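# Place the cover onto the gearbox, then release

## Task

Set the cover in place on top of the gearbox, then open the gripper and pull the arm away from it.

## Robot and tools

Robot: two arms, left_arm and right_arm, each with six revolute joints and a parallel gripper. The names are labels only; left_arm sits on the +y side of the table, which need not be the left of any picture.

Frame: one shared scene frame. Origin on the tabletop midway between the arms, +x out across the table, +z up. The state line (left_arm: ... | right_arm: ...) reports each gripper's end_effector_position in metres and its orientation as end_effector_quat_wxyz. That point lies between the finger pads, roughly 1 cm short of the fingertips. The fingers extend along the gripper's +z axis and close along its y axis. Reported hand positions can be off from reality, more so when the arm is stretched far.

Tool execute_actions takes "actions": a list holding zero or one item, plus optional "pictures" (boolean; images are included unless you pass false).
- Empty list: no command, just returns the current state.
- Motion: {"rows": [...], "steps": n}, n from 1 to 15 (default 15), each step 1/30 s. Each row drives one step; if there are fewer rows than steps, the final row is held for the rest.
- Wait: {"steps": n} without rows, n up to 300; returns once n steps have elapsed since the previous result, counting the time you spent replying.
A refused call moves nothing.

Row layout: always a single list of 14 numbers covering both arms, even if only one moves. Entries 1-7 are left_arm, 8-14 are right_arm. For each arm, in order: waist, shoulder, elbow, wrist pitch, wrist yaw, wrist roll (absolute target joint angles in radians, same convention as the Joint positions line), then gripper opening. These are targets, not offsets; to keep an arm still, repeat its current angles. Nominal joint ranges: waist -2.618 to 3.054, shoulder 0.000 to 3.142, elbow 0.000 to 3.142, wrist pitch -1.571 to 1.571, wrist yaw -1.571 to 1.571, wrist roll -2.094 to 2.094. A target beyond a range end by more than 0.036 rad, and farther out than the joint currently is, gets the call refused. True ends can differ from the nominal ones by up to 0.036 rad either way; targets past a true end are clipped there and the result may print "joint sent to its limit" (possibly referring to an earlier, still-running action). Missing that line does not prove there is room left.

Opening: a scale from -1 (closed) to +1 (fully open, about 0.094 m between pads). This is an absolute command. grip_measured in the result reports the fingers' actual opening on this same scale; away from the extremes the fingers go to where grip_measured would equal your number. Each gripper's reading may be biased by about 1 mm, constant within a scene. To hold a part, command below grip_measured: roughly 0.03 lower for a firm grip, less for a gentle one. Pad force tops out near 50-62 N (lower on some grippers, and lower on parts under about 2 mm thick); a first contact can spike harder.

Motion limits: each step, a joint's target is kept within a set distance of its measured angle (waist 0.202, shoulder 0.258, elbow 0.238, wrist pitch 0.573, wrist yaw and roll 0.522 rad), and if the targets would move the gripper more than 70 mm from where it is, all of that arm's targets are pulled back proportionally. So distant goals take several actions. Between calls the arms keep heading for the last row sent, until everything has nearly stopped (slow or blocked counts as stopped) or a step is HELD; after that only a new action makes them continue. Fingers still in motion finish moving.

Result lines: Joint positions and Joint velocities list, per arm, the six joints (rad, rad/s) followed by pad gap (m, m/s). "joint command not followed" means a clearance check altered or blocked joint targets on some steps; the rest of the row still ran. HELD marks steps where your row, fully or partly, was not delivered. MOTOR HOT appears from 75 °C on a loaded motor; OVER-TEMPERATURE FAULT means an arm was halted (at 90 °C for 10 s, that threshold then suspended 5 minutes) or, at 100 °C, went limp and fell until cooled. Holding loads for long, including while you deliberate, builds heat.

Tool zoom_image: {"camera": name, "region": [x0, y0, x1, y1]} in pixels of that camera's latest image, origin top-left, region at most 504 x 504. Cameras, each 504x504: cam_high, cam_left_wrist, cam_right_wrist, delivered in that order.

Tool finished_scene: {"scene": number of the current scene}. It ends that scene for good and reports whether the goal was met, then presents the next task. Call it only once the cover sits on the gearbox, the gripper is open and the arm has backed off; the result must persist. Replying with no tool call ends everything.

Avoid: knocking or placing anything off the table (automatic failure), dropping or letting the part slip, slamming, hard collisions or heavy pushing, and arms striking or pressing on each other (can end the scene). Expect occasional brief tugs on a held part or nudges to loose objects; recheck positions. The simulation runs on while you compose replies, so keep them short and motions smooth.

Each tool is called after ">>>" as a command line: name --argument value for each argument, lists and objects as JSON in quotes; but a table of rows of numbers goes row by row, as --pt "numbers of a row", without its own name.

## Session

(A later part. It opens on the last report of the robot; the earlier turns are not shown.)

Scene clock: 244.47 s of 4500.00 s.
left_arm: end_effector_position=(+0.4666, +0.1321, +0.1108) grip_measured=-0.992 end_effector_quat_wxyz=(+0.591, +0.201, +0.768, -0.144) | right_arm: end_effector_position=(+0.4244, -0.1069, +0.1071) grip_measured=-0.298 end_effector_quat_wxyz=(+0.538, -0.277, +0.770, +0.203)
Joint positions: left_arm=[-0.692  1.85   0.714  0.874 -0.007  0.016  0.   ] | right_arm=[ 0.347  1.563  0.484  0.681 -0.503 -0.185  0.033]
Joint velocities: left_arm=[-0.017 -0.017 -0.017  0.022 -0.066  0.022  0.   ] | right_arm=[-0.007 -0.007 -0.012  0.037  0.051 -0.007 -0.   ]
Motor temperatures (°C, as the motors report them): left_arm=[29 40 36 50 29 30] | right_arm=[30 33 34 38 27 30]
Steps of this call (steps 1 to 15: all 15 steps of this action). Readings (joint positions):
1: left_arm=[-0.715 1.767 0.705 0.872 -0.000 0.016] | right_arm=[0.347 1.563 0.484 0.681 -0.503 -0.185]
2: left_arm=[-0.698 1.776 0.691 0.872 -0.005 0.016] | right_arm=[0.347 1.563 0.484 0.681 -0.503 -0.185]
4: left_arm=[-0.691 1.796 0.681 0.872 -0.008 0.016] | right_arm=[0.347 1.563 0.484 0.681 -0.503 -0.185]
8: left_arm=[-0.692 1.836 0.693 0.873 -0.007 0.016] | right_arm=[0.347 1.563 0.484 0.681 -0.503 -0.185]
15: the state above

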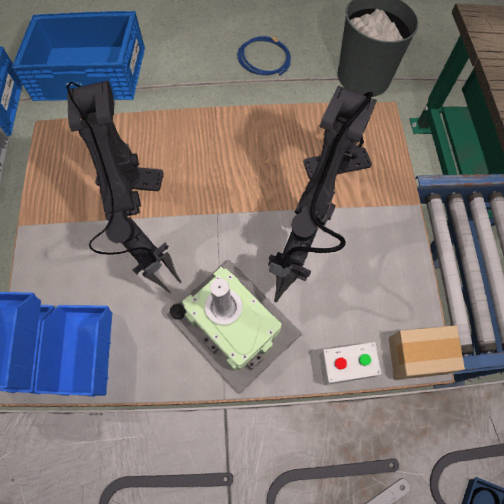

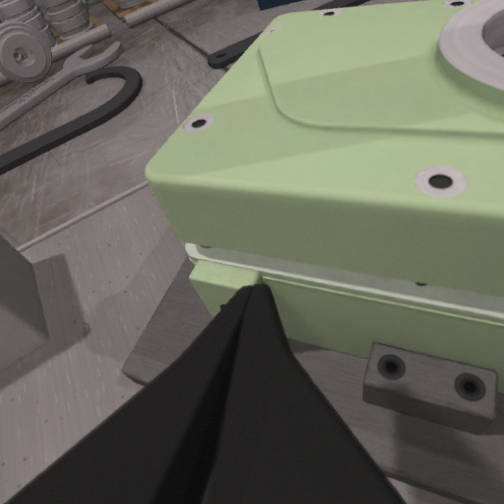

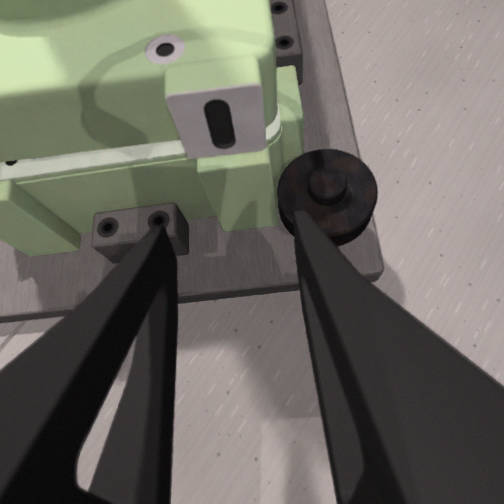

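>>> execute_actions --actions '[{"rows":[[-0.71,1.86,0.77,0.89,0,0.02,-1,0.34,1.56,0.48,0.7,-0.51,-0.18,-0.3],[-0.71,1.87,0.79,0.885,0,0.02,-1,0.34,1.56,0.48,0.7,-0.51,-0.18,-0.3],[-0.71,1.885,0.81,0.88,0,0.02,-1,0.34,1.56,0.48,0.7,-0.51,-0.18,-0.3],[-0.71,1.90,0.83,0.87,0,0.02,-1,0.34,1.56,0.48,0.7,-0.51,-0.18,-0.3],[-0.71,1.91,0.845,0.865,0,0.02,-1,0.34,1.56,0.48,0.7,-0.51,-0.18,-0.3],[-0.71,1.925,0.86,0.86,0,0.02,-1,0.34,1.56,0.48,0.7,-0.51,-0.18,-0.3]],"steps":15}]'

>>> execute_actions --actions '[{"rows":[[-0.71,1.93,0.875,0.86,0,0.02,-1,0.34,1.56,0.48,0.7,-0.51,-0.18,-0.3],[-0.71,1.94,0.89,0.85,0,0.02,-1,0.34,1.56,0.48,0.7,-0.51,-0.18,-0.3]],"steps":15}]'

Scene clock: 246.30 s of 4500.00 s.
left_arm: end_effector_position=(+0.4905, +0.1144, +0.1238) grip_measured=-0.992 end_effector_quat_wxyz=(+0.608, +0.201, +0.753, -0.150) | right_arm: end_effector_position=(+0.4244, -0.1069, +0.1071) grip_measured=-0.298 end_effector_quat_wxyz=(+0.538, -0.277, +0.770, +0.203)
Joint positions: left_arm=[-0.7    1.921  0.832  0.872 -0.007  0.016  0.   ] | right_arm=[ 0.347  1.563  0.484  0.681 -0.503 -0.185  0.033]
Joint velocities: left_arm=[ 0.002 -0.007 -0.007  0.037  0.007 -0.081 -0.001] | right_arm=[-0.007  0.022  0.012 -0.081 -0.007 -0.066 -0.   ]
Motor temperatures (°C, as the motors report them): left_arm=[29 40 36 50 29 30] | right_arm=[30 33 34 38 27 30]
Steps of this call (steps 1 to 15: the robot went on to your last target; steps 16 to 40: nothing new was sent; steps 41 to 55: all 15 steps of this action). Readings (joint positions):
41: left_arm=[-0.693 1.851 0.717 0.873 -0.007 0.016] | right_arm=[0.347 1.563 0.484 0.681 -0.503 -0.185]
42: left_arm=[-0.694 1.855 0.725 0.873 -0.007 0.016] | right_arm=[0.347 1.563 0.484 0.681 -0.503 -0.185]
44: left_arm=[-0.697 1.873 0.760 0.873 -0.007 0.016] | right_arm=[0.347 1.563 0.484 0.681 -0.503 -0.185]
48: left_arm=[-0.700 1.912 0.828 0.873 -0.007 0.016] | right_arm=[0.347 1.563 0.484 0.681 -0.503 -0.185]
55: the state above

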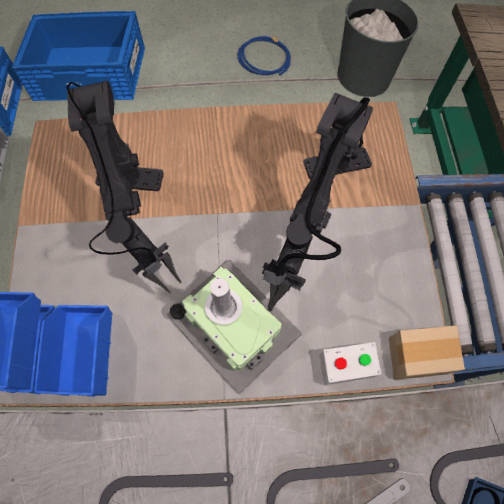

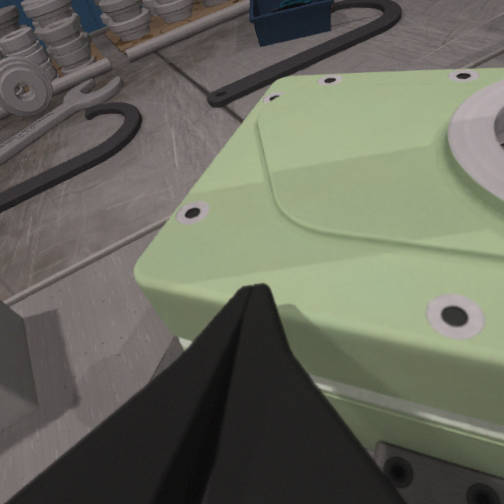

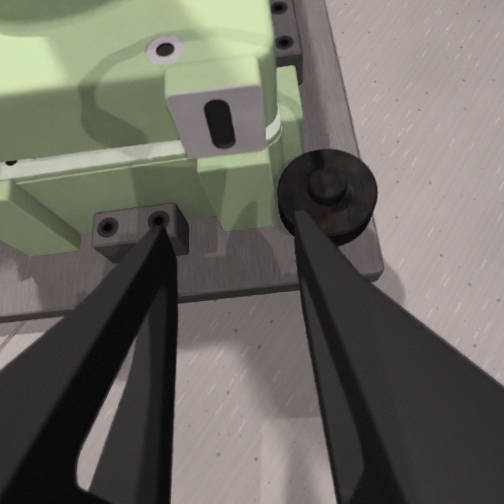

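Scene clock: 246.80 s of 4500.00 s.
left_arm: end_effector_position=(+0.4935, +0.1155, +0.1239) grip_measured=-0.992 end_effector_quat_wxyz=(+0.608, +0.197, +0.756, -0.145) | right_arm: end_effector_position=(+0.4244, -0.1069, +0.1071) grip_measured=-0.298 end_effector_quat_wxyz=(+0.538, -0.277, +0.770, +0.203)
Joint positions: left_arm=[-0.7    1.923  0.843  0.858 -0.02   0.016  0.   ] | right_arm=[ 0.347  1.563  0.484  0.681 -0.503 -0.185  0.033]
Joint velocities: left_arm=[ 0.007  0.017  0.012  0.022 -0.007  0.037  0.001] | right_arm=[-0.017 -0.002  0.002 -0.066 -0.037  0.051 -0.   ]
Motor temperatures (°C, as the motors report them): left_arm=[29 40 36 50 29 30] | right_arm=[30 33 34 38 27 30]
Steps of this call (steps 1 to 15: all 15 steps of this action). Readings (joint positions):
1: left_arm=[-0.700 1.921 0.832 0.872 -0.007 0.016] | right_arm=[0.347 1.563 0.484 0.681 -0.503 -0.185]
2: left_arm=[-0.700 1.922 0.836 0.869 -0.007 0.016] | right_arm=[0.347 1.563 0.484 0.681 -0.503 -0.185]
4: left_arm=[-0.700 1.923 0.841 0.863 -0.014 0.016] | right_arm=[0.347 1.563 0.484 0.681 -0.503 -0.185]
8: left_arm=[-0.700 1.923 0.843 0.859 -0.019 0.016] | right_arm=[0.347 1.563 0.484 0.681 -0.503 -0.185]
15: the state above

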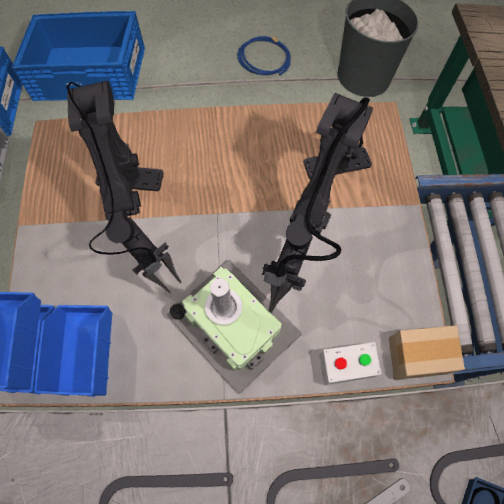

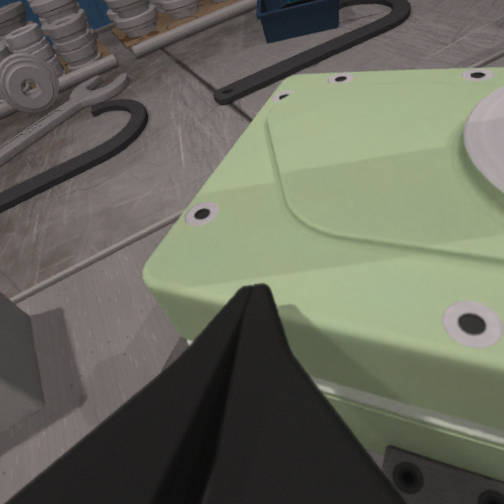

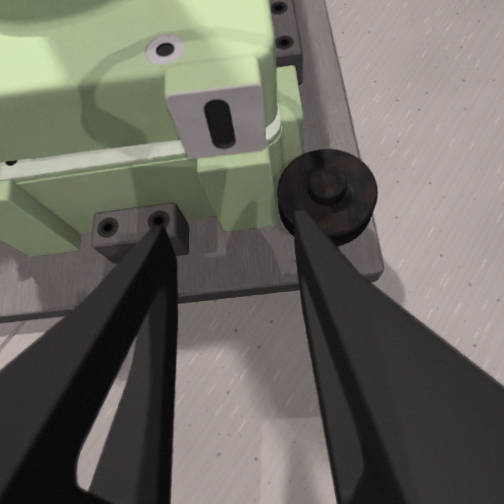

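>>> execute_actions --actions '[{"rows":[[-0.77,1.65,0.58,0.8,0,0.02,1,0.36,1.56,0.48,0.7,-0.51,-0.18,-0.3]],"steps":15}]'

Scene clock: 249.87 s of 4500.00 s.
left_arm: end_effector_position=(+0.4164, +0.1195, +0.1332) grip_measured=+1.000 end_effector_quat_wxyz=(+0.588, +0.231, +0.757, -0.168) | right_arm: end_effector_position=(+0.4236, -0.1049, +0.1071) grip_measured=-0.298 end_effector_quat_wxyz=(+0.537, -0.279, +0.769, +0.204)
Joint positions: left_arm=[-0.769  1.656  0.589  0.812 -0.005  0.017  0.094] | right_arm=[ 0.352  1.563  0.484  0.681 -0.503 -0.185  0.033]
Joint velocities: left_arm=[-0.022  0.012  0.002 -0.081 -0.022 -0.037  0.   ] | right_arm=[-0.017  0.002  0.002  0.007  0.037 -0.007 -0.   ]
Motor temperatures (°C, as the motors report them): left_arm=[29 40 37 50 29 30] | right_arm=[30 33 34 38 27 30]
Steps of this call (steps 1 to 15: the robot went on to your last target; steps 16 to 77: nothing new was sent; steps 78 to 92: all 15 steps of this action). Readings (joint positions):
78: left_arm=[-0.704 1.897 0.814 0.856 -0.024 0.017] | right_arm=[0.347 1.563 0.484 0.681 -0.503 -0.185]
79: left_arm=[-0.714 1.831 0.739 0.844 -0.024 0.017] | right_arm=[0.349 1.563 0.484 0.681 -0.503 -0.185]
81: left_arm=[-0.748 1.703 0.616 0.822 -0.017 0.017] | right_arm=[0.351 1.563 0.484 0.681 -0.503 -0.185]
85: left_arm=[-0.769 1.656 0.589 0.820 -0.005 0.017] | right_arm=[0.352 1.563 0.484 0.681 -0.503 -0.185]
92: the state above

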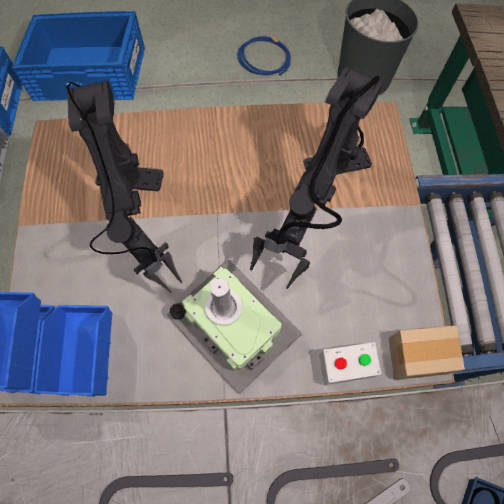

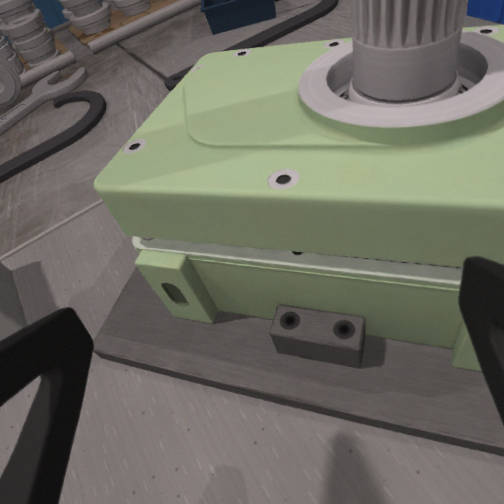

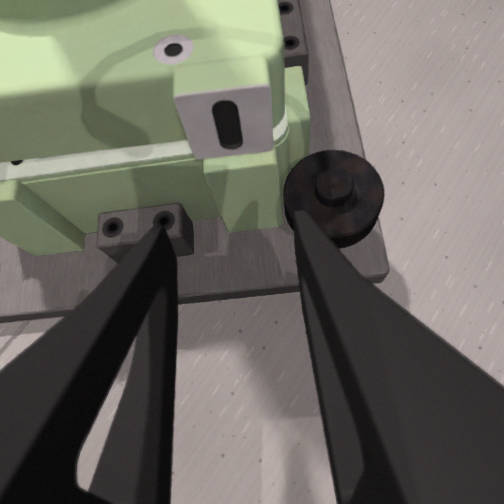

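>>> zoom_image --camera "cam_right_wrist" --region '[0,40,330,240]'

>>> zoom_image --camera "cam_high" --region '[150,250,320,400]'

Region (0, 40, 330, 240) of cam_right_wrist's 504x504 image, scaled by 1.527, with more detail than that image has; it fills the top 305 rows of this view, and the rest is white.

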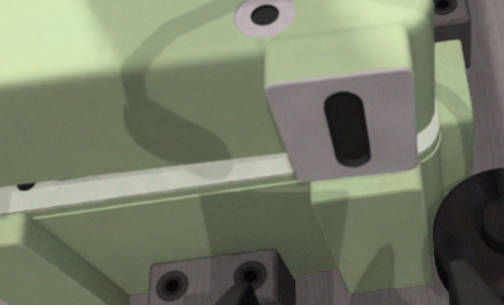

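Region (150, 250, 320, 400) of cam_high's 504x504 image, scaled by 2.965, with more detail than that image has; it fills the top 445 rows of this view, and the rest is white.

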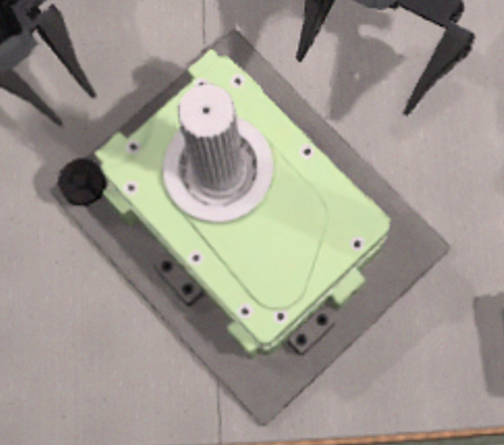

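>>> execute_actions --actions '[{"rows":[[-0.8,1.5,0.9,0.3,0,0.02,1,0.44,1.50,0.85,0.0,-0.33,-0.30,-0.1]],"steps":15}]' --pictures false

>>> execute_actions --actions '[{"rows":[[-0.85,1.6,1.5,-0.5,0,0.02,1,0.47,1.6,0.93,0.0,-0.34,-0.30,-0.1]],"steps":12}]' --pictures false

>>> execute_actions --actions '[{"rows":[[-0.88,1.88,1.92,-0.98,0,0.02,1,0.47,1.672,0.975,0.0,-0.34,-0.30,-0.1]],"steps":15}]'

Scene clock: 252.50 s of 4500.00 s.
left_arm: end_effector_position=(+0.4303, +0.0983, +0.2294) grip_measured=+1.000 end_effector_quat_wxyz=(+0.586, +0.239, +0.755, -0.174) | right_arm: end_effector_position=(+0.4446, -0.0912, +0.1370) grip_measured=-0.102 end_effector_quat_wxyz=(+0.450, -0.313, +0.824, +0.144)
Joint positions: left_arm=[-0.79   1.498  0.895  0.345 -0.006  0.017  0.094] | right_arm=[ 0.439  1.506  0.837  0.041 -0.339 -0.29   0.042]
Joint velocities: left_arm=[-0.002  0.037 -0.007 -0.344 -0.022 -0.007  0.   ] | right_arm=[-0.002  0.017 -0.007 -0.3    0.051 -0.066  0.   ]
Motor temperatures (°C, as the motors report them): left_arm=[29 40 37 50 29 30] | right_arm=[30 33 34 38 27 30]
Steps of this call (steps 1 to 15: the robot went on to your last target; steps 16 to 64: nothing new was sent; steps 65 to 79: all 15 steps of this action). Readings (joint positions):
65: left_arm=[-0.771 1.639 0.618 0.729 -0.006 0.017] | right_arm=[0.363 1.556 0.514 0.597 -0.477 -0.201]
66: left_arm=[-0.776 1.620 0.671 0.604 -0.006 0.017] | right_arm=[0.385 1.554 0.575 0.463 -0.444 -0.219]
68: left_arm=[-0.785 1.580 0.780 0.484 -0.006 0.017] | right_arm=[0.424 1.553 0.707 0.277 -0.404 -0.246]
72: left_arm=[-0.790 1.501 0.890 0.429 -0.006 0.017] | right_arm=[0.439 1.517 0.833 0.155 -0.364 -0.275]
79: the state above

Scene clock: 252.90 s of 4500.00 s.
left_arm: end_effector_position=(+0.4290, +0.0653, +0.2946) grip_measured=+1.000 end_effector_quat_wxyz=(+0.484, +0.283, +0.813, -0.159) | right_arm: end_effector_position=(+0.4504, -0.0780, +0.1149) grip_measured=-0.102 end_effector_quat_wxyz=(+0.416, -0.324, +0.836, +0.151)
Joint positions: left_arm=[-0.846  1.598  1.485 -0.389 -0.003  0.017  0.094] | right_arm=[ 0.465  1.603  0.895  0.007 -0.338 -0.294  0.042]
Joint velocities: left_arm=[-0.002 -0.242  0.129 -0.256 -0.022 -0.022  0.   ] | right_arm=[ 0.002  0.007  0.002 -0.022 -0.022 -0.037  0.   ]
Motor temperatures (°C, as the motors report them): left_arm=[29 40 37 50 29 30] | right_arm=[30 33 34 38 27 30]
Steps of this call (steps 1 to 12: all 12 steps of this action). Readings (joint positions):
1: left_arm=[-0.795 1.509 0.931 0.259 -0.008 0.017] | right_arm=[0.441 1.515 0.845 0.029 -0.338 -0.291]
2: left_arm=[-0.806 1.540 1.003 0.137 -0.009 0.017] | right_arm=[0.447 1.538 0.864 0.023 -0.338 -0.292]
4: left_arm=[-0.830 1.601 1.153 -0.077 -0.008 0.017] | right_arm=[0.459 1.581 0.892 0.023 -0.338 -0.293]
8: left_arm=[-0.846 1.638 1.402 -0.342 -0.003 0.017] | right_arm=[0.465 1.603 0.895 0.010 -0.338 -0.294]
12: the state above

Scene clock: 253.40 s of 4500.00 s.
left_arm: end_effector_position=(+0.4197, +0.0561, +0.2165) grip_measured=+1.000 end_effector_quat_wxyz=(+0.279, +0.327, +0.898, -0.095) | right_arm: end_effector_position=(+0.4591, -0.0753, +0.1011) grip_measured=-0.102 end_effector_quat_wxyz=(+0.399, -0.324, +0.844, +0.152)
Joint positions: left_arm=[-0.872  1.908  1.883 -0.947 -0.003  0.017  0.094] | right_arm=[ 0.465  1.672  0.937 -0.003 -0.338 -0.296  0.042]
Joint velocities: left_arm=[ 0.007 -0.032  0.046 -0.051  0.066  0.051  0.   ] | right_arm=[ 0.002 -0.017 -0.017 -0.007 -0.066 -0.037  0.   ]
Motor temperatures (°C, as the motors report them): left_arm=[29 40 37 50 29 30] | right_arm=[30 33 34 38 27 30]
Steps of this call (steps 1 to 15: all 15 steps of this action). Readings (joint positions):
1: left_arm=[-0.848 1.615 1.527 -0.460 -0.003 0.017] | right_arm=[0.465 1.610 0.901 0.003 -0.339 -0.294]
2: left_arm=[-0.852 1.660 1.605 -0.550 -0.003 0.017] | right_arm=[0.465 1.625 0.916 0.002 -0.339 -0.295]
4: left_arm=[-0.862 1.783 1.772 -0.688 -0.003 0.017] | right_arm=[0.465 1.654 0.937 -0.002 -0.339 -0.296]
8: left_arm=[-0.872 1.903 1.874 -0.828 -0.003 0.017] | right_arm=[0.465 1.671 0.937 -0.003 -0.338 -0.296]
15: the state above

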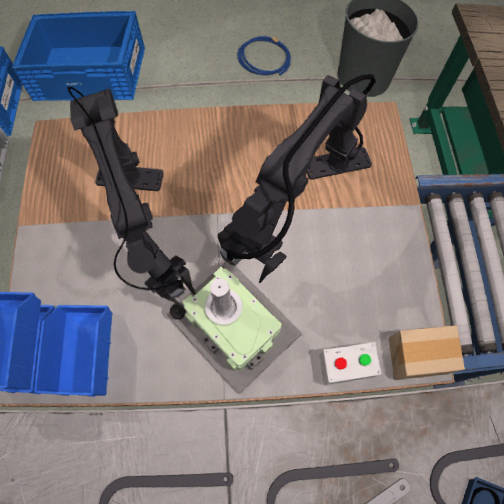

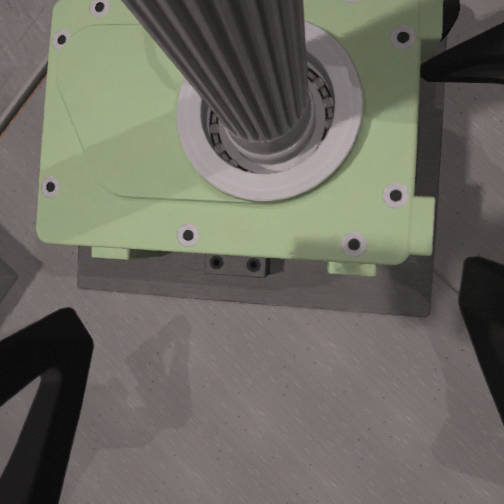

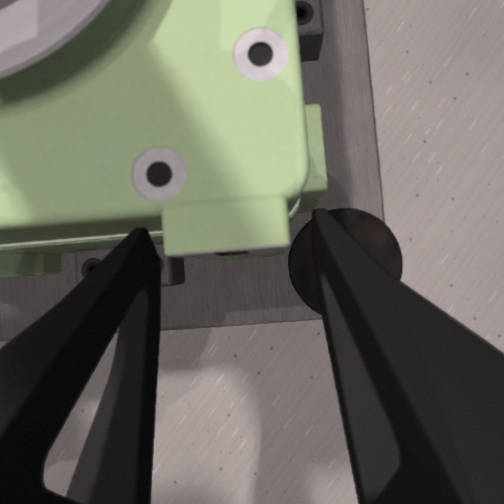

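>>> execute_actions --actions '[{"rows":[[-0.88,1.88,1.92,-0.98,0,0.02,1,0.47,1.68,0.995,0.0,-0.34,-0.30,-0.1],[-0.88,1.88,1.92,-0.98,0,0.02,1,0.47,1.68,0.995,0.0,-0.34,-0.30,-0.1],[-0.88,1.88,1.92,-0.98,0,0.02,1,0.47,1.68,0.995,0.0,-0.34,-0.30,-0.1],[-0.88,1.88,1.92,-0.98,0,0.02,1,0.47,1.68,0.995,0.0,-0.34,-0.30,-0.1],[-0.88,1.88,1.92,-0.98,0,0.02,1,0.47,1.68,0.995,0.0,-0.34,-0.30,-0.1],[-0.88,1.88,1.92,-0.98,0,0.02,1,0.47,1.68,0.995,0.0,-0.34,-0.30,-0.3],[-0.88,1.88,1.92,-0.98,0,0.02,1,0.47,1.68,0.995,0.0,-0.34,-0.30,-0.4],[-0.88,1.88,1.92,-0.98,0,0.02,1,0.47,1.68,0.995,0.0,-0.34,-0.30,-0.6]],"steps":15}]' --pictures false

>>> execute_actions --actions '[{"rows":[[-0.88,1.88,1.92,-0.98,0,0.02,1,0.47,1.64,1.01,0.08,-0.34,-0.30,-0.6]],"steps":15}]'

Scene clock: 254.97 s of 4500.00 s.
left_arm: end_effector_position=(+0.4170, +0.0582, +0.2163) grip_measured=+1.000 end_effector_quat_wxyz=(+0.274, +0.328, +0.900, -0.093) | right_arm: end_effector_position=(+0.4595, -0.0752, +0.1015) grip_measured=-0.432 end_effector_quat_wxyz=(+0.395, -0.325, +0.846, +0.152)
Joint positions: left_arm=[-0.872  1.905  1.886 -0.965 -0.003  0.017  0.094] | right_arm=[ 0.465  1.675  0.951 -0.025 -0.338 -0.298  0.027]
Joint velocities: left_arm=[ 0.017 -0.002  0.002 -0.007  0.022 -0.022  0.   ] | right_arm=[-0.002 -0.007  0.017 -0.007 -0.007 -0.037 -0.001]
Motor temperatures (°C, as the motors report them): left_arm=[29 41 37 50 29 30] | right_arm=[30 33 34 38 27 30]
Steps of this call (steps 1 to 30: the robot went on to your last target; steps 31 to 32: nothing new was sent; steps 33 to 47: all 15 steps of this action). Readings (joint positions):
33: left_arm=[-0.872 1.905 1.886 -0.965 -0.003 0.017] | right_arm=[0.465 1.672 0.940 -0.005 -0.338 -0.296]
34: left_arm=[-0.872 1.905 1.886 -0.965 -0.003 0.017] | right_arm=[0.465 1.673 0.943 -0.011 -0.338 -0.296]
36: left_arm=[-0.872 1.905 1.886 -0.965 -0.003 0.017] | right_arm=[0.465 1.674 0.948 -0.019 -0.338 -0.297]
40: left_arm=[-0.872 1.905 1.886 -0.965 -0.003 0.017] | right_arm=[0.465 1.675 0.950 -0.023 -0.338 -0.298]
47: the state above

Scene clock: 255.47 s of 4500.00 s.
left_arm: end_effector_position=(+0.4170, +0.0582, +0.2163) grip_measured=+1.000 end_effector_quat_wxyz=(+0.274, +0.328, +0.900, -0.093) | right_arm: end_effector_position=(+0.4601, -0.0750, +0.1022) grip_measured=-0.432 end_effector_quat_wxyz=(+0.396, -0.325, +0.845, +0.152)
Joint positions: left_arm=[-0.872  1.905  1.886 -0.965 -0.003  0.017  0.094] | right_arm=[ 0.465  1.675  0.953 -0.024 -0.338 -0.298  0.027]
Joint velocities: left_arm=[-0.002 -0.012  0.002 -0.037  0.051 -0.007  0.   ] | right_arm=[-0.017  0.002 -0.007 -0.022 -0.007 -0.037  0.001]
Motor temperatures (°C, as the motors report them): left_arm=[29 41 37 50 29 30] | right_arm=[30 34 35 38 27 30]
Steps of this call (steps 1 to 15: all 15 steps of this action). Readings (joint positions):
1: left_arm=[-0.872 1.905 1.886 -0.965 -0.003 0.017] | right_arm=[0.465 1.675 0.952 -0.024 -0.338 -0.298]
2: left_arm=[-0.872 1.905 1.886 -0.965 -0.003 0.017] | right_arm=[0.465 1.675 0.953 -0.024 -0.338 -0.298]
4: left_arm=[-0.872 1.905 1.886 -0.965 -0.003 0.017] | right_arm=[0.465 1.675 0.953 -0.024 -0.338 -0.298]
8: left_arm=[-0.872 1.905 1.886 -0.965 -0.003 0.017] | right_arm=[0.465 1.675 0.953 -0.024 -0.338 -0.298]
15: the state above

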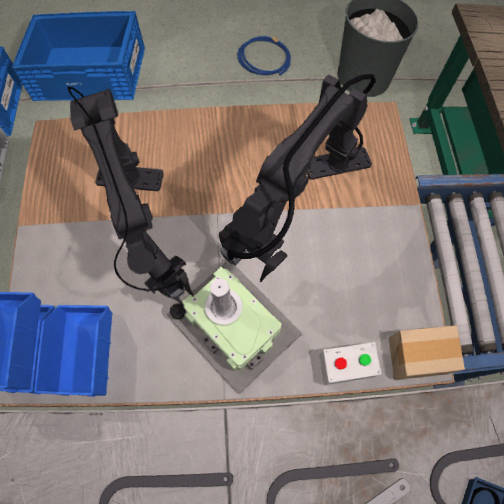

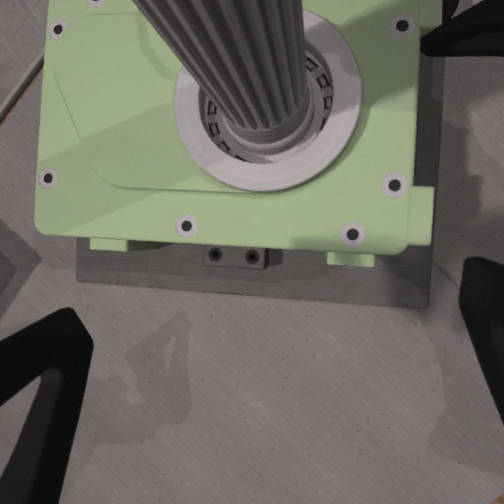

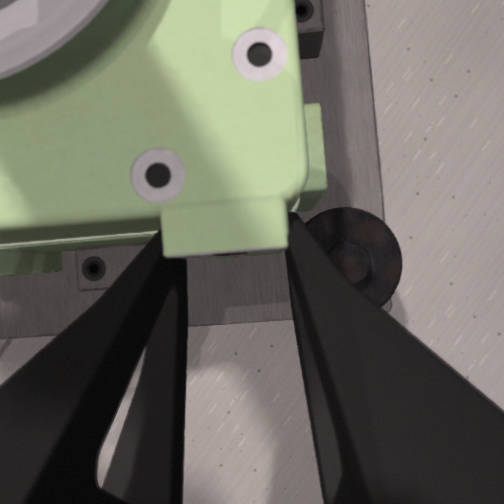

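Lift a bit more.

>>> execute_actions --actions '[{"rows":[[-0.88,1.88,1.92,-0.98,0,0.02,1,0.47,1.62,1.03,0.12,-0.34,-0.30,-0.6]],"steps":15}]'

Scene clock: 256.33 s of 4500.00 s.
left_arm: end_effector_position=(+0.4170, +0.0582, +0.2163) grip_measured=+1.000 end_effector_quat_wxyz=(+0.274, +0.328, +0.900, -0.093) | right_arm: end_effector_position=(+0.4605, -0.0750, +0.1035) grip_measured=-0.432 end_effector_quat_wxyz=(+0.397, -0.325, +0.845, +0.151)
Joint positions: left_arm=[-0.872  1.905  1.886 -0.965 -0.003  0.017  0.094] | right_arm=[ 0.465  1.674  0.955 -0.025 -0.337 -0.298  0.027]
Joint velocities: left_arm=[ 0.012 -0.007 -0.002 -0.066 -0.066  0.022  0.   ] | right_arm=[ 0.012 -0.017 -0.002 -0.037 -0.037 -0.007 -0.   ]
Motor temperatures (°C, as the motors report them): left_arm=[29 41 37 50 29 30] | right_arm=[30 34 35 39 27 30]
Steps of this call (steps 1 to 11: the robot went on to your last target; steps 12 to 26: all 15 steps of this action). Readings (joint positions):
12: left_arm=[-0.872 1.905 1.886 -0.965 -0.003 0.017] | right_arm=[0.465 1.674 0.954 -0.024 -0.338 -0.298]
13: left_arm=[-0.872 1.905 1.886 -0.965 -0.003 0.017] | right_arm=[0.465 1.674 0.954 -0.025 -0.337 -0.298]
15: left_arm=[-0.872 1.905 1.886 -0.965 -0.003 0.017] | right_arm=[0.465 1.674 0.955 -0.025 -0.337 -0.298]
19: left_arm=[-0.872 1.905 1.886 -0.965 -0.003 0.017] | right_arm=[0.465 1.674 0.955 -0.025 -0.337 -0.298]
26: the state above

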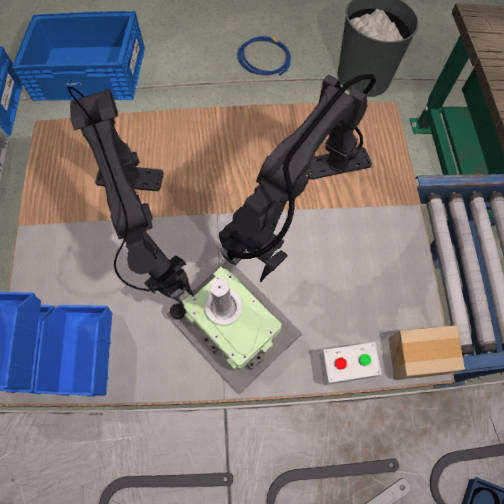

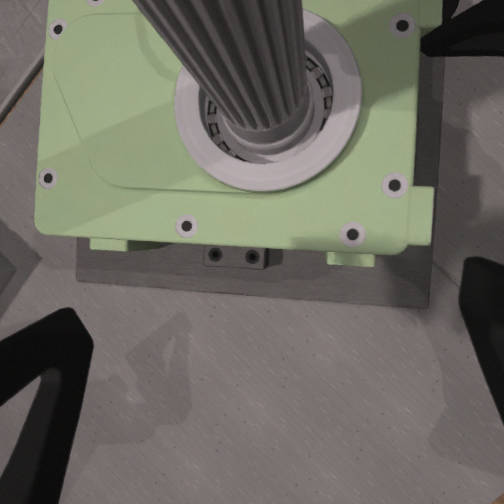

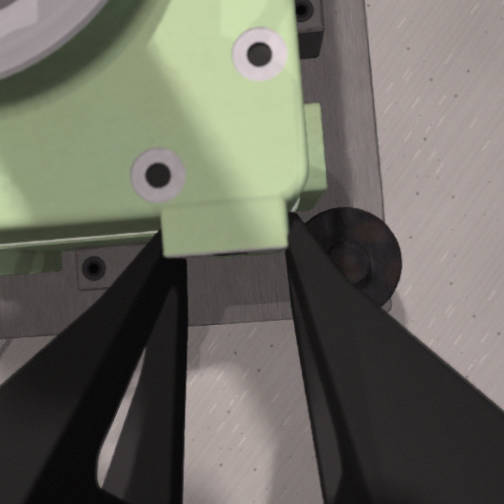

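>>> execute_actions --actions '[{"rows":[[-0.88,1.88,1.92,-0.98,0,0.02,1,0.47,1.68,0.95,0,-0.34,-0.30,-0.6],[-0.88,1.88,1.92,-0.98,0,0.02,1,0.47,1.70,0.93,-0.05,-0.34,-0.30,-0.6],[-0.88,1.88,1.92,-0.98,0,0.02,1,0.47,1.72,0.91,-0.12,-0.34,-0.30,-0.6]],"steps":15}]'

Scene clock: 257.30 s of 4500.00 s.
left_arm: end_effector_position=(+0.4170, +0.0582, +0.2163) grip_measured=+1.000 end_effector_quat_wxyz=(+0.274, +0.328, +0.900, -0.093) | right_arm: end_effector_position=(+0.4584, -0.0754, +0.0991) grip_measured=-0.432 end_effector_quat_wxyz=(+0.390, -0.325, +0.848, +0.153)
Joint positions: left_arm=[-0.872  1.905  1.886 -0.965 -0.003  0.017  0.094] | right_arm=[ 0.465  1.678  0.951 -0.032 -0.339 -0.298  0.027]
Joint velocities: left_arm=[ 0.012  0.012 -0.017 -0.022  0.037 -0.066  0.   ] | right_arm=[-0.007 -0.017 -0.012  0.037 -0.037 -0.007 -0.   ]
Motor temperatures (°C, as the motors report them): left_arm=[29 41 37 49 29 30] | right_arm=[30 34 35 39 27 30]
Steps of this call (steps 1 to 14: the robot went on to your last target; steps 15 to 29: all 15 steps of this action). Readings (joint positions):
15: left_arm=[-0.872 1.905 1.886 -0.965 -0.003 0.017] | right_arm=[0.465 1.676 0.954 -0.029 -0.337 -0.298]
16: left_arm=[-0.872 1.905 1.886 -0.965 -0.003 0.017] | right_arm=[0.465 1.677 0.953 -0.030 -0.338 -0.298]
18: left_arm=[-0.872 1.905 1.886 -0.965 -0.003 0.017] | right_arm=[0.465 1.678 0.951 -0.032 -0.339 -0.298]
22: left_arm=[-0.872 1.905 1.886 -0.965 -0.003 0.017] | right_arm=[0.465 1.678 0.951 -0.032 -0.339 -0.298]
29: the state above

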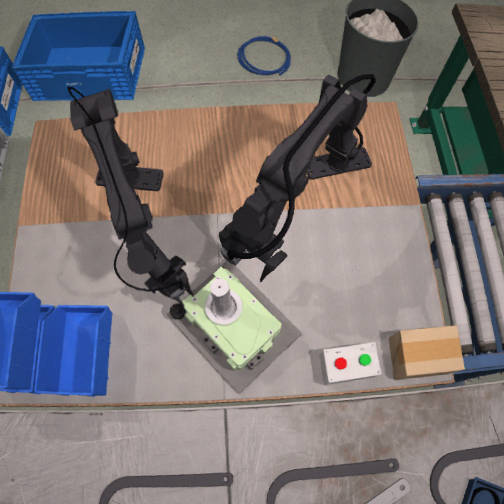

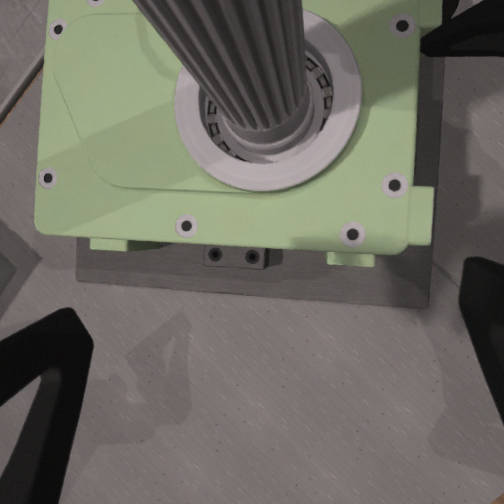

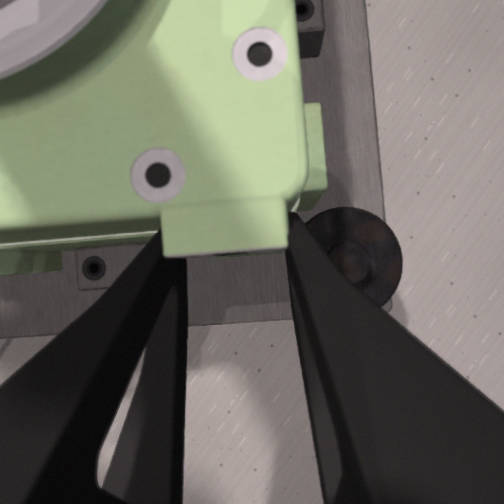

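>>> execute_actions --actions '[{"rows":[[-0.88,1.88,1.92,-0.98,0,0.02,1,0.47,1.675,0.96,-0.02,-0.34,-0.30,-0.6],[-0.88,1.88,1.92,-0.98,0,0.02,1,0.47,1.675,0.96,-0.02,-0.34,-0.30,-0.2],[-0.88,1.88,1.92,-0.98,0,0.02,1,0.47,1.675,0.96,-0.02,-0.34,-0.30,-0.2],[-0.88,1.88,1.92,-0.98,0,0.02,1,0.47,1.675,0.96,-0.02,-0.34,-0.30,-0.2],[-0.88,1.88,1.92,-0.98,0,0.02,1,0.47,1.675,1.005,-0.01,-0.34,-0.30,-0.2]],"steps":15}]' --pictures false

>>> execute_actions --actions '[{"rows":[[-0.88,1.88,1.92,-0.98,0,0.02,1,0.47,1.675,1.005,-0.01,-0.34,-0.30,-0.6]],"steps":8}]' --pictures false

>>> execute_actions --actions '[{"rows":[[-0.88,1.88,1.92,-0.98,0,0.02,1,0.47,1.63,1.03,0.08,-0.34,-0.30,-0.6]],"steps":15}]'

Scene clock: 258.87 s of 4500.00 s.
left_arm: end_effector_position=(+0.4170, +0.0582, +0.2163) grip_measured=+1.000 end_effector_quat_wxyz=(+0.274, +0.328, +0.900, -0.093) | right_arm: end_effector_position=(+0.4596, -0.0753, +0.1012) grip_measured=-0.202 end_effector_quat_wxyz=(+0.391, -0.325, +0.848, +0.152)
Joint positions: left_arm=[-0.872  1.905  1.886 -0.965 -0.003  0.017  0.094] | right_arm=[ 0.465  1.678  0.959 -0.038 -0.337 -0.299  0.037]
Joint velocities: left_arm=[-0.022  0.002  0.007  0.081 -0.066 -0.007  0.   ] | right_arm=[-0.007  0.002 -0.002 -0.051 -0.022 -0.051 -0.001]
Motor temperatures (°C, as the motors report them): left_arm=[29 42 38 49 29 30] | right_arm=[30 34 35 38 27 30]
Steps of this call (steps 1 to 15: the robot went on to your last target; steps 16 to 32: nothing new was sent; steps 33 to 47: all 15 steps of this action). Readings (joint positions):
33: left_arm=[-0.872 1.905 1.886 -0.965 -0.003 0.017] | right_arm=[0.465 1.678 0.951 -0.028 -0.339 -0.298]
34: left_arm=[-0.872 1.905 1.886 -0.965 -0.003 0.017] | right_arm=[0.465 1.678 0.951 -0.027 -0.338 -0.298]
36: left_arm=[-0.872 1.905 1.886 -0.965 -0.003 0.017] | right_arm=[0.465 1.678 0.951 -0.029 -0.338 -0.298]
40: left_arm=[-0.872 1.905 1.886 -0.965 -0.003 0.017] | right_arm=[0.465 1.678 0.958 -0.036 -0.337 -0.299]
47: the state above

Scene clock: 259.13 s of 4500.00 s.
left_arm: end_effector_position=(+0.4170, +0.0582, +0.2163) grip_measured=+1.000 end_effector_quat_wxyz=(+0.274, +0.328, +0.900, -0.093) | right_arm: end_effector_position=(+0.4595, -0.0753, +0.1011) grip_measured=-0.432 end_effector_quat_wxyz=(+0.391, -0.325, +0.847, +0.152)
Joint positions: left_arm=[-0.872  1.905  1.886 -0.965 -0.003  0.017  0.094] | right_arm=[ 0.465  1.678  0.959 -0.038 -0.338 -0.299  0.027]
Joint velocities: left_arm=[-0.002 -0.017  0.002  0.022 -0.051 -0.007  0.   ] | right_arm=[-0.002  0.002 -0.007  0.051  0.022  0.007 -0.   ]
Motor temperatures (°C, as the motors report them): left_arm=[29 42 38 49 29 30] | right_arm=[30 34 35 38 27 30]
Steps of this call (steps 1 to 8: all 8 steps of this action). Readings (joint positions):
1: left_arm=[-0.872 1.905 1.886 -0.965 -0.003 0.017] | right_arm=[0.465 1.678 0.959 -0.038 -0.337 -0.299]
2: left_arm=[-0.872 1.905 1.886 -0.965 -0.003 0.017] | right_arm=[0.465 1.678 0.959 -0.038 -0.337 -0.299]
4: left_arm=[-0.872 1.905 1.886 -0.965 -0.003 0.017] | right_arm=[0.465 1.678 0.959 -0.038 -0.338 -0.299]
8: the state above

Scene clock: 259.63 s of 4500.00 s.
left_arm: end_effector_position=(+0.4170, +0.0582, +0.2163) grip_measured=+1.000 end_effector_quat_wxyz=(+0.274, +0.328, +0.900, -0.093) | right_arm: end_effector_position=(+0.4603, -0.0751, +0.1025) grip_measured=-0.432 end_effector_quat_wxyz=(+0.393, -0.325, +0.847, +0.152)
Joint positions: left_arm=[-0.872  1.905  1.886 -0.965 -0.003  0.017  0.094] | right_arm=[ 0.465  1.677  0.962 -0.038 -0.337 -0.299  0.027]
Joint velocities: left_arm=[ 0.002  0.007  0.002  0.051 -0.022 -0.037  0.   ] | right_arm=[-0.002 -0.002  0.007 -0.022 -0.007 -0.051 -0.   ]
Motor temperatures (°C, as the motors report them): left_arm=[29 42 38 49 29 30] | right_arm=[30 34 35 39 27 30]
Steps of this call (steps 1 to 15: all 15 steps of this action). Readings (joint positions):
1: left_arm=[-0.872 1.905 1.886 -0.965 -0.003 0.017] | right_arm=[0.465 1.677 0.961 -0.037 -0.338 -0.299]
2: left_arm=[-0.872 1.905 1.886 -0.965 -0.003 0.017] | right_arm=[0.465 1.677 0.962 -0.038 -0.337 -0.299]
4: left_arm=[-0.872 1.905 1.886 -0.965 -0.003 0.017] | right_arm=[0.465 1.677 0.962 -0.038 -0.337 -0.299]
8: left_arm=[-0.872 1.905 1.886 -0.965 -0.003 0.017] | right_arm=[0.465 1.677 0.962 -0.038 -0.337 -0.299]
15: the state above

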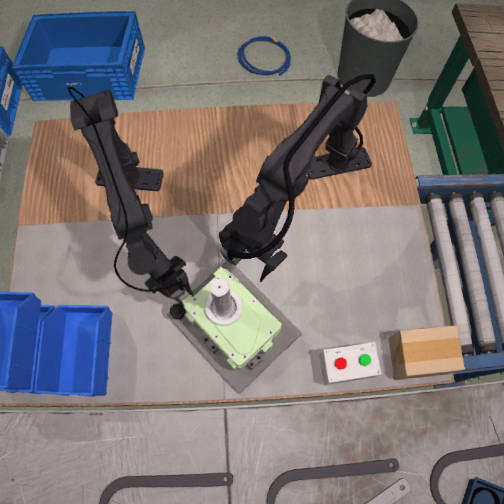

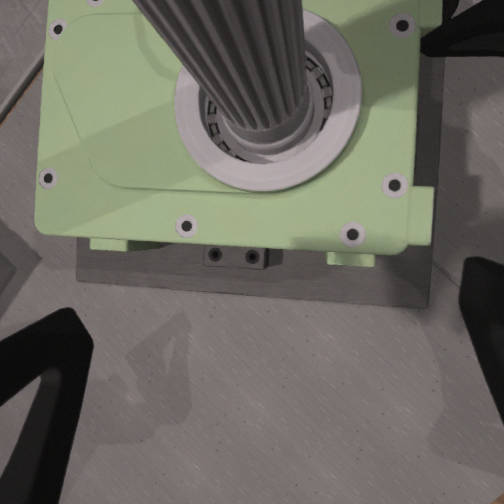

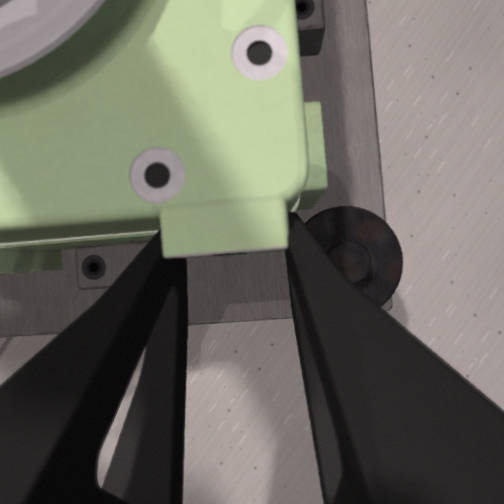

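>>> execute_actions --actions '[{"rows":[[-0.88,1.88,1.92,-0.98,0,0.02,1,0.47,1.675,0.97,-0.02,-0.34,-0.30,-0.6],[-0.88,1.88,1.92,-0.98,0,0.02,1,0.47,1.675,0.97,-0.02,-0.34,-0.30,-0.2],[-0.88,1.88,1.92,-0.98,0,0.02,1,0.47,1.675,0.97,-0.02,-0.34,-0.30,-0.2],[-0.88,1.88,1.92,-0.98,0,0.02,1,0.47,1.675,0.97,-0.02,-0.34,-0.30,-0.2],[-0.88,1.88,1.92,-0.98,0,0.02,1,0.47,1.64,0.975,-0.02,-0.34,-0.30,-0.2]],"steps":15}]' --pictures false

>>> execute_actions --actions '[{"rows":[[-0.88,1.88,1.92,-0.98,0,0.02,1,0.47,1.64,0.975,-0.02,-0.34,-0.30,-0.6]],"steps":8}]' --pictures false

>>> execute_actions --actions '[{"rows":[[-0.88,1.88,1.92,-0.98,0,0.02,1,0.47,1.61,1.02,0.08,-0.34,-0.30,-0.6]],"steps":15}]'

Scene clock: 261.73 s of 4500.00 s.
left_arm: end_effector_position=(+0.4170, +0.0582, +0.2163) grip_measured=+1.000 end_effector_quat_wxyz=(+0.274, +0.328, +0.900, -0.093) | right_arm: end_effector_position=(+0.4596, -0.0755, +0.1010) grip_measured=-0.202 end_effector_quat_wxyz=(+0.390, -0.325, +0.848, +0.151)
Joint positions: left_arm=[-0.872  1.905  1.886 -0.965 -0.003  0.017  0.094] | right_arm=[ 0.465  1.678  0.962 -0.043 -0.336 -0.299  0.037]
Joint velocities: left_arm=[-0.002 -0.002 -0.002 -0.037  0.066  0.037  0.   ] | right_arm=[ 0.002  0.002  0.007  0.007 -0.007 -0.022 -0.   ]
Motor temperatures (°C, as the motors report them): left_arm=[29 43 38 49 29 30] | right_arm=[30 35 36 39 27 30]
Steps of this call (steps 1 to 15: the robot went on to your last target; steps 16 to 48: nothing new was sent; steps 49 to 63: all 15 steps of this action). Readings (joint positions):
49: left_arm=[-0.872 1.905 1.886 -0.965 -0.003 0.017] | right_arm=[0.465 1.678 0.962 -0.043 -0.337 -0.299]
50: left_arm=[-0.872 1.905 1.886 -0.965 -0.003 0.017] | right_arm=[0.465 1.678 0.962 -0.043 -0.337 -0.299]
52: left_arm=[-0.872 1.905 1.886 -0.965 -0.003 0.017] | right_arm=[0.465 1.678 0.962 -0.043 -0.336 -0.299]
56: left_arm=[-0.872 1.905 1.886 -0.965 -0.003 0.017] | right_arm=[0.465 1.678 0.962 -0.043 -0.336 -0.299]
63: the state above

Scene clock: 262.00 s of 4500.00 s.
left_arm: end_effector_position=(+0.4170, +0.0582, +0.2163) grip_measured=+1.000 end_effector_quat_wxyz=(+0.274, +0.328, +0.900, -0.093) | right_arm: end_effector_position=(+0.4596, -0.0754, +0.1016) grip_measured=-0.432 end_effector_quat_wxyz=(+0.390, -0.325, +0.848, +0.151)
Joint positions: left_arm=[-0.872  1.905  1.886 -0.965 -0.003  0.017  0.094] | right_arm=[ 0.465  1.677  0.962 -0.043 -0.336 -0.3    0.027]
Joint velocities: left_arm=[ 0.002 -0.022  0.022  0.022  0.037  0.007  0.   ] | right_arm=[-0.002 -0.002  0.002 -0.007  0.007  0.022  0.   ]
Motor temperatures (°C, as the motors report them): left_arm=[29 43 38 49 29 30] | right_arm=[30 35 36 39 27 30]
Steps of this call (steps 1 to 8: all 8 steps of this action). Readings (joint positions):
1: left_arm=[-0.872 1.905 1.886 -0.965 -0.003 0.017] | right_arm=[0.465 1.678 0.962 -0.043 -0.336 -0.299]
2: left_arm=[-0.872 1.905 1.886 -0.965 -0.003 0.017] | right_arm=[0.465 1.678 0.962 -0.043 -0.337 -0.300]
4: left_arm=[-0.872 1.905 1.886 -0.965 -0.003 0.017] | right_arm=[0.465 1.677 0.962 -0.043 -0.336 -0.300]
8: the state above

Scene clock: 262.50 s of 4500.00 s.
left_arm: end_effector_position=(+0.4170, +0.0582, +0.2163) grip_measured=+1.000 end_effector_quat_wxyz=(+0.274, +0.328, +0.900, -0.093) | right_arm: end_effector_position=(+0.4603, -0.0752, +0.1039) grip_measured=-0.432 end_effector_quat_wxyz=(+0.394, -0.327, +0.846, +0.149)
Joint positions: left_arm=[-0.872  1.905  1.886 -0.965 -0.003  0.017  0.094] | right_arm=[ 0.467  1.673  0.962 -0.039 -0.332 -0.303  0.027]
Joint velocities: left_arm=[-0.012 -0.027 -0.007 -0.037 -0.007 -0.066  0.   ] | right_arm=[-0.007  0.012  0.012 -0.051  0.007  0.007 -0.001]
Motor temperatures (°C, as the motors report them): left_arm=[29 43 38 48 29 30] | right_arm=[30 35 36 39 27 30]
Steps of this call (steps 1 to 15: all 15 steps of this action). Readings (joint positions):
1: left_arm=[-0.872 1.905 1.886 -0.965 -0.003 0.017] | right_arm=[0.465 1.675 0.962 -0.040 -0.336 -0.300]
2: left_arm=[-0.872 1.905 1.886 -0.965 -0.003 0.017] | right_arm=[0.466 1.674 0.962 -0.039 -0.335 -0.301]
4: left_arm=[-0.872 1.905 1.886 -0.965 -0.003 0.017] | right_arm=[0.466 1.673 0.962 -0.039 -0.332 -0.303]
8: left_arm=[-0.872 1.905 1.886 -0.965 -0.003 0.017] | right_arm=[0.467 1.673 0.962 -0.039 -0.332 -0.303]
15: the state above

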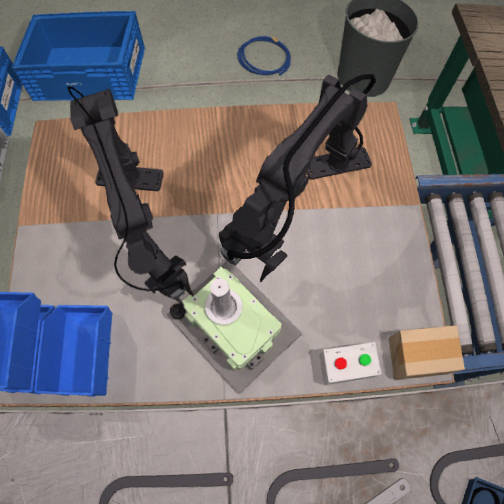

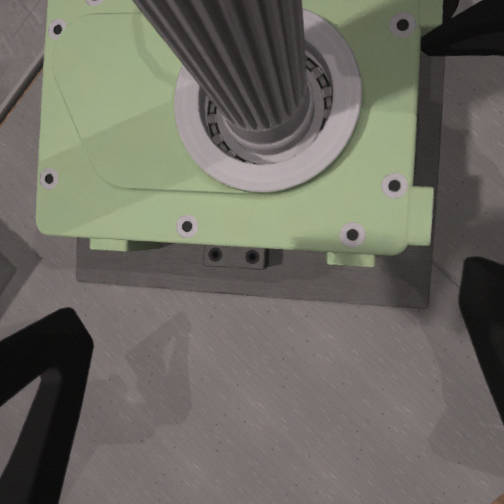

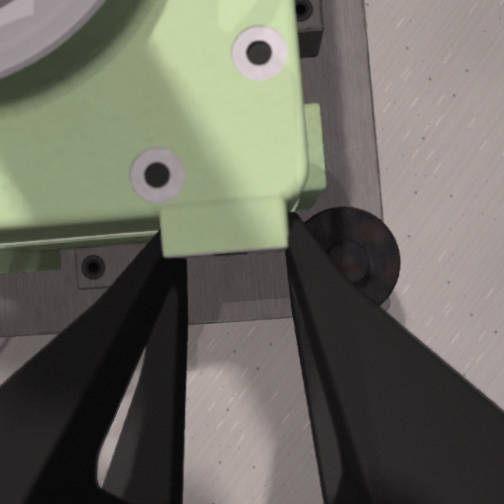

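>>> execute_actions --actions '[{"rows":[[-0.88,1.88,1.92,-0.98,0,0.02,1,0.50,1.61,1.02,0.08,-0.34,-0.30,-0.6]],"steps":12}]'

>>> zoom_image --camera "cam_left_wrist" --region '[20,160,460,320]'

Scene clock: 263.87 s of 4500.00 s.
left_arm: end_effector_position=(+0.4170, +0.0582, +0.2163) grip_measured=+1.000 end_effector_quat_wxyz=(+0.274, +0.328, +0.900, -0.093) | right_arm: end_effector_position=(+0.4600, -0.0745, +0.1047) grip_measured=-0.432 end_effector_quat_wxyz=(+0.395, -0.328, +0.847, +0.139)
Joint positions: left_arm=[-0.872  1.905  1.886 -0.965 -0.003  0.017  0.094] | right_arm=[ 0.478  1.667  0.962 -0.043 -0.306 -0.305  0.027]
Joint velocities: left_arm=[-0.007 -0.007  0.007  0.022  0.007 -0.095  0.   ] | right_arm=[ 0.012 -0.007  0.007 -0.007 -0.066  0.007 -0.001]
Motor temperatures (°C, as the motors report them): left_arm=[29 43 38 48 29 30] | right_arm=[30 35 36 39 27 30]
Steps of this call (steps 1 to 15: the robot went on to your last target; steps 16 to 29: nothing new was sent; steps 30 to 41: all 12 steps of this action). Readings (joint positions):
30: left_arm=[-0.872 1.905 1.886 -0.965 -0.003 0.017] | right_arm=[0.469 1.673 0.962 -0.039 -0.329 -0.303]
31: left_arm=[-0.872 1.905 1.886 -0.965 -0.003 0.017] | right_arm=[0.473 1.671 0.962 -0.040 -0.321 -0.303]
33: left_arm=[-0.872 1.905 1.886 -0.965 -0.003 0.017] | right_arm=[0.477 1.668 0.962 -0.042 -0.309 -0.305]
37: left_arm=[-0.872 1.905 1.886 -0.965 -0.003 0.017] | right_arm=[0.478 1.667 0.962 -0.043 -0.306 -0.305]
41: the state above

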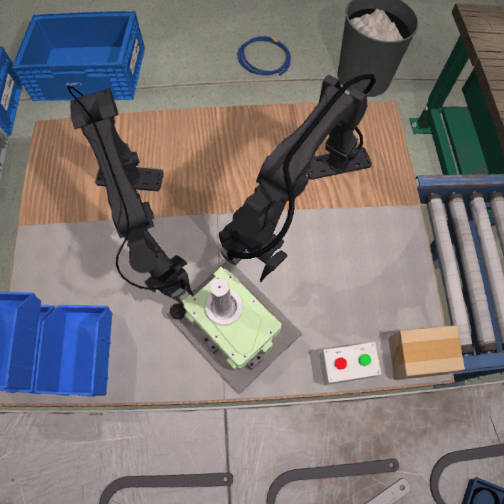

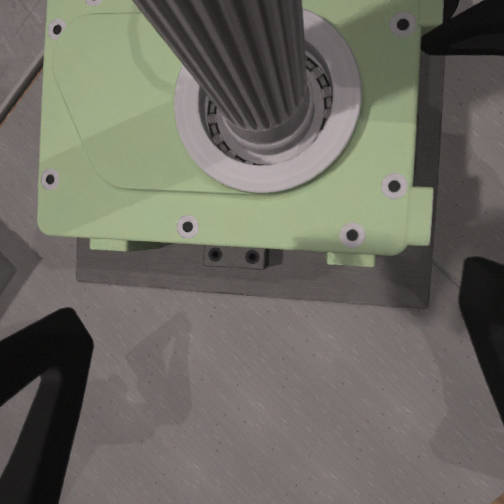

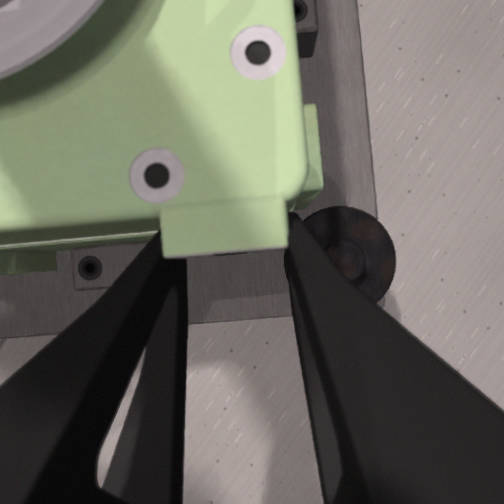

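Region (20, 160, 460, 320) of cam_left_wrist's 504x504 image, scaled by 1.145, with more detail than that image has; it fills the top 183 rows of this view, and the rest is white.

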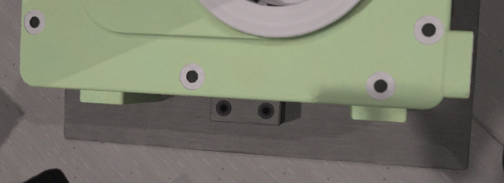

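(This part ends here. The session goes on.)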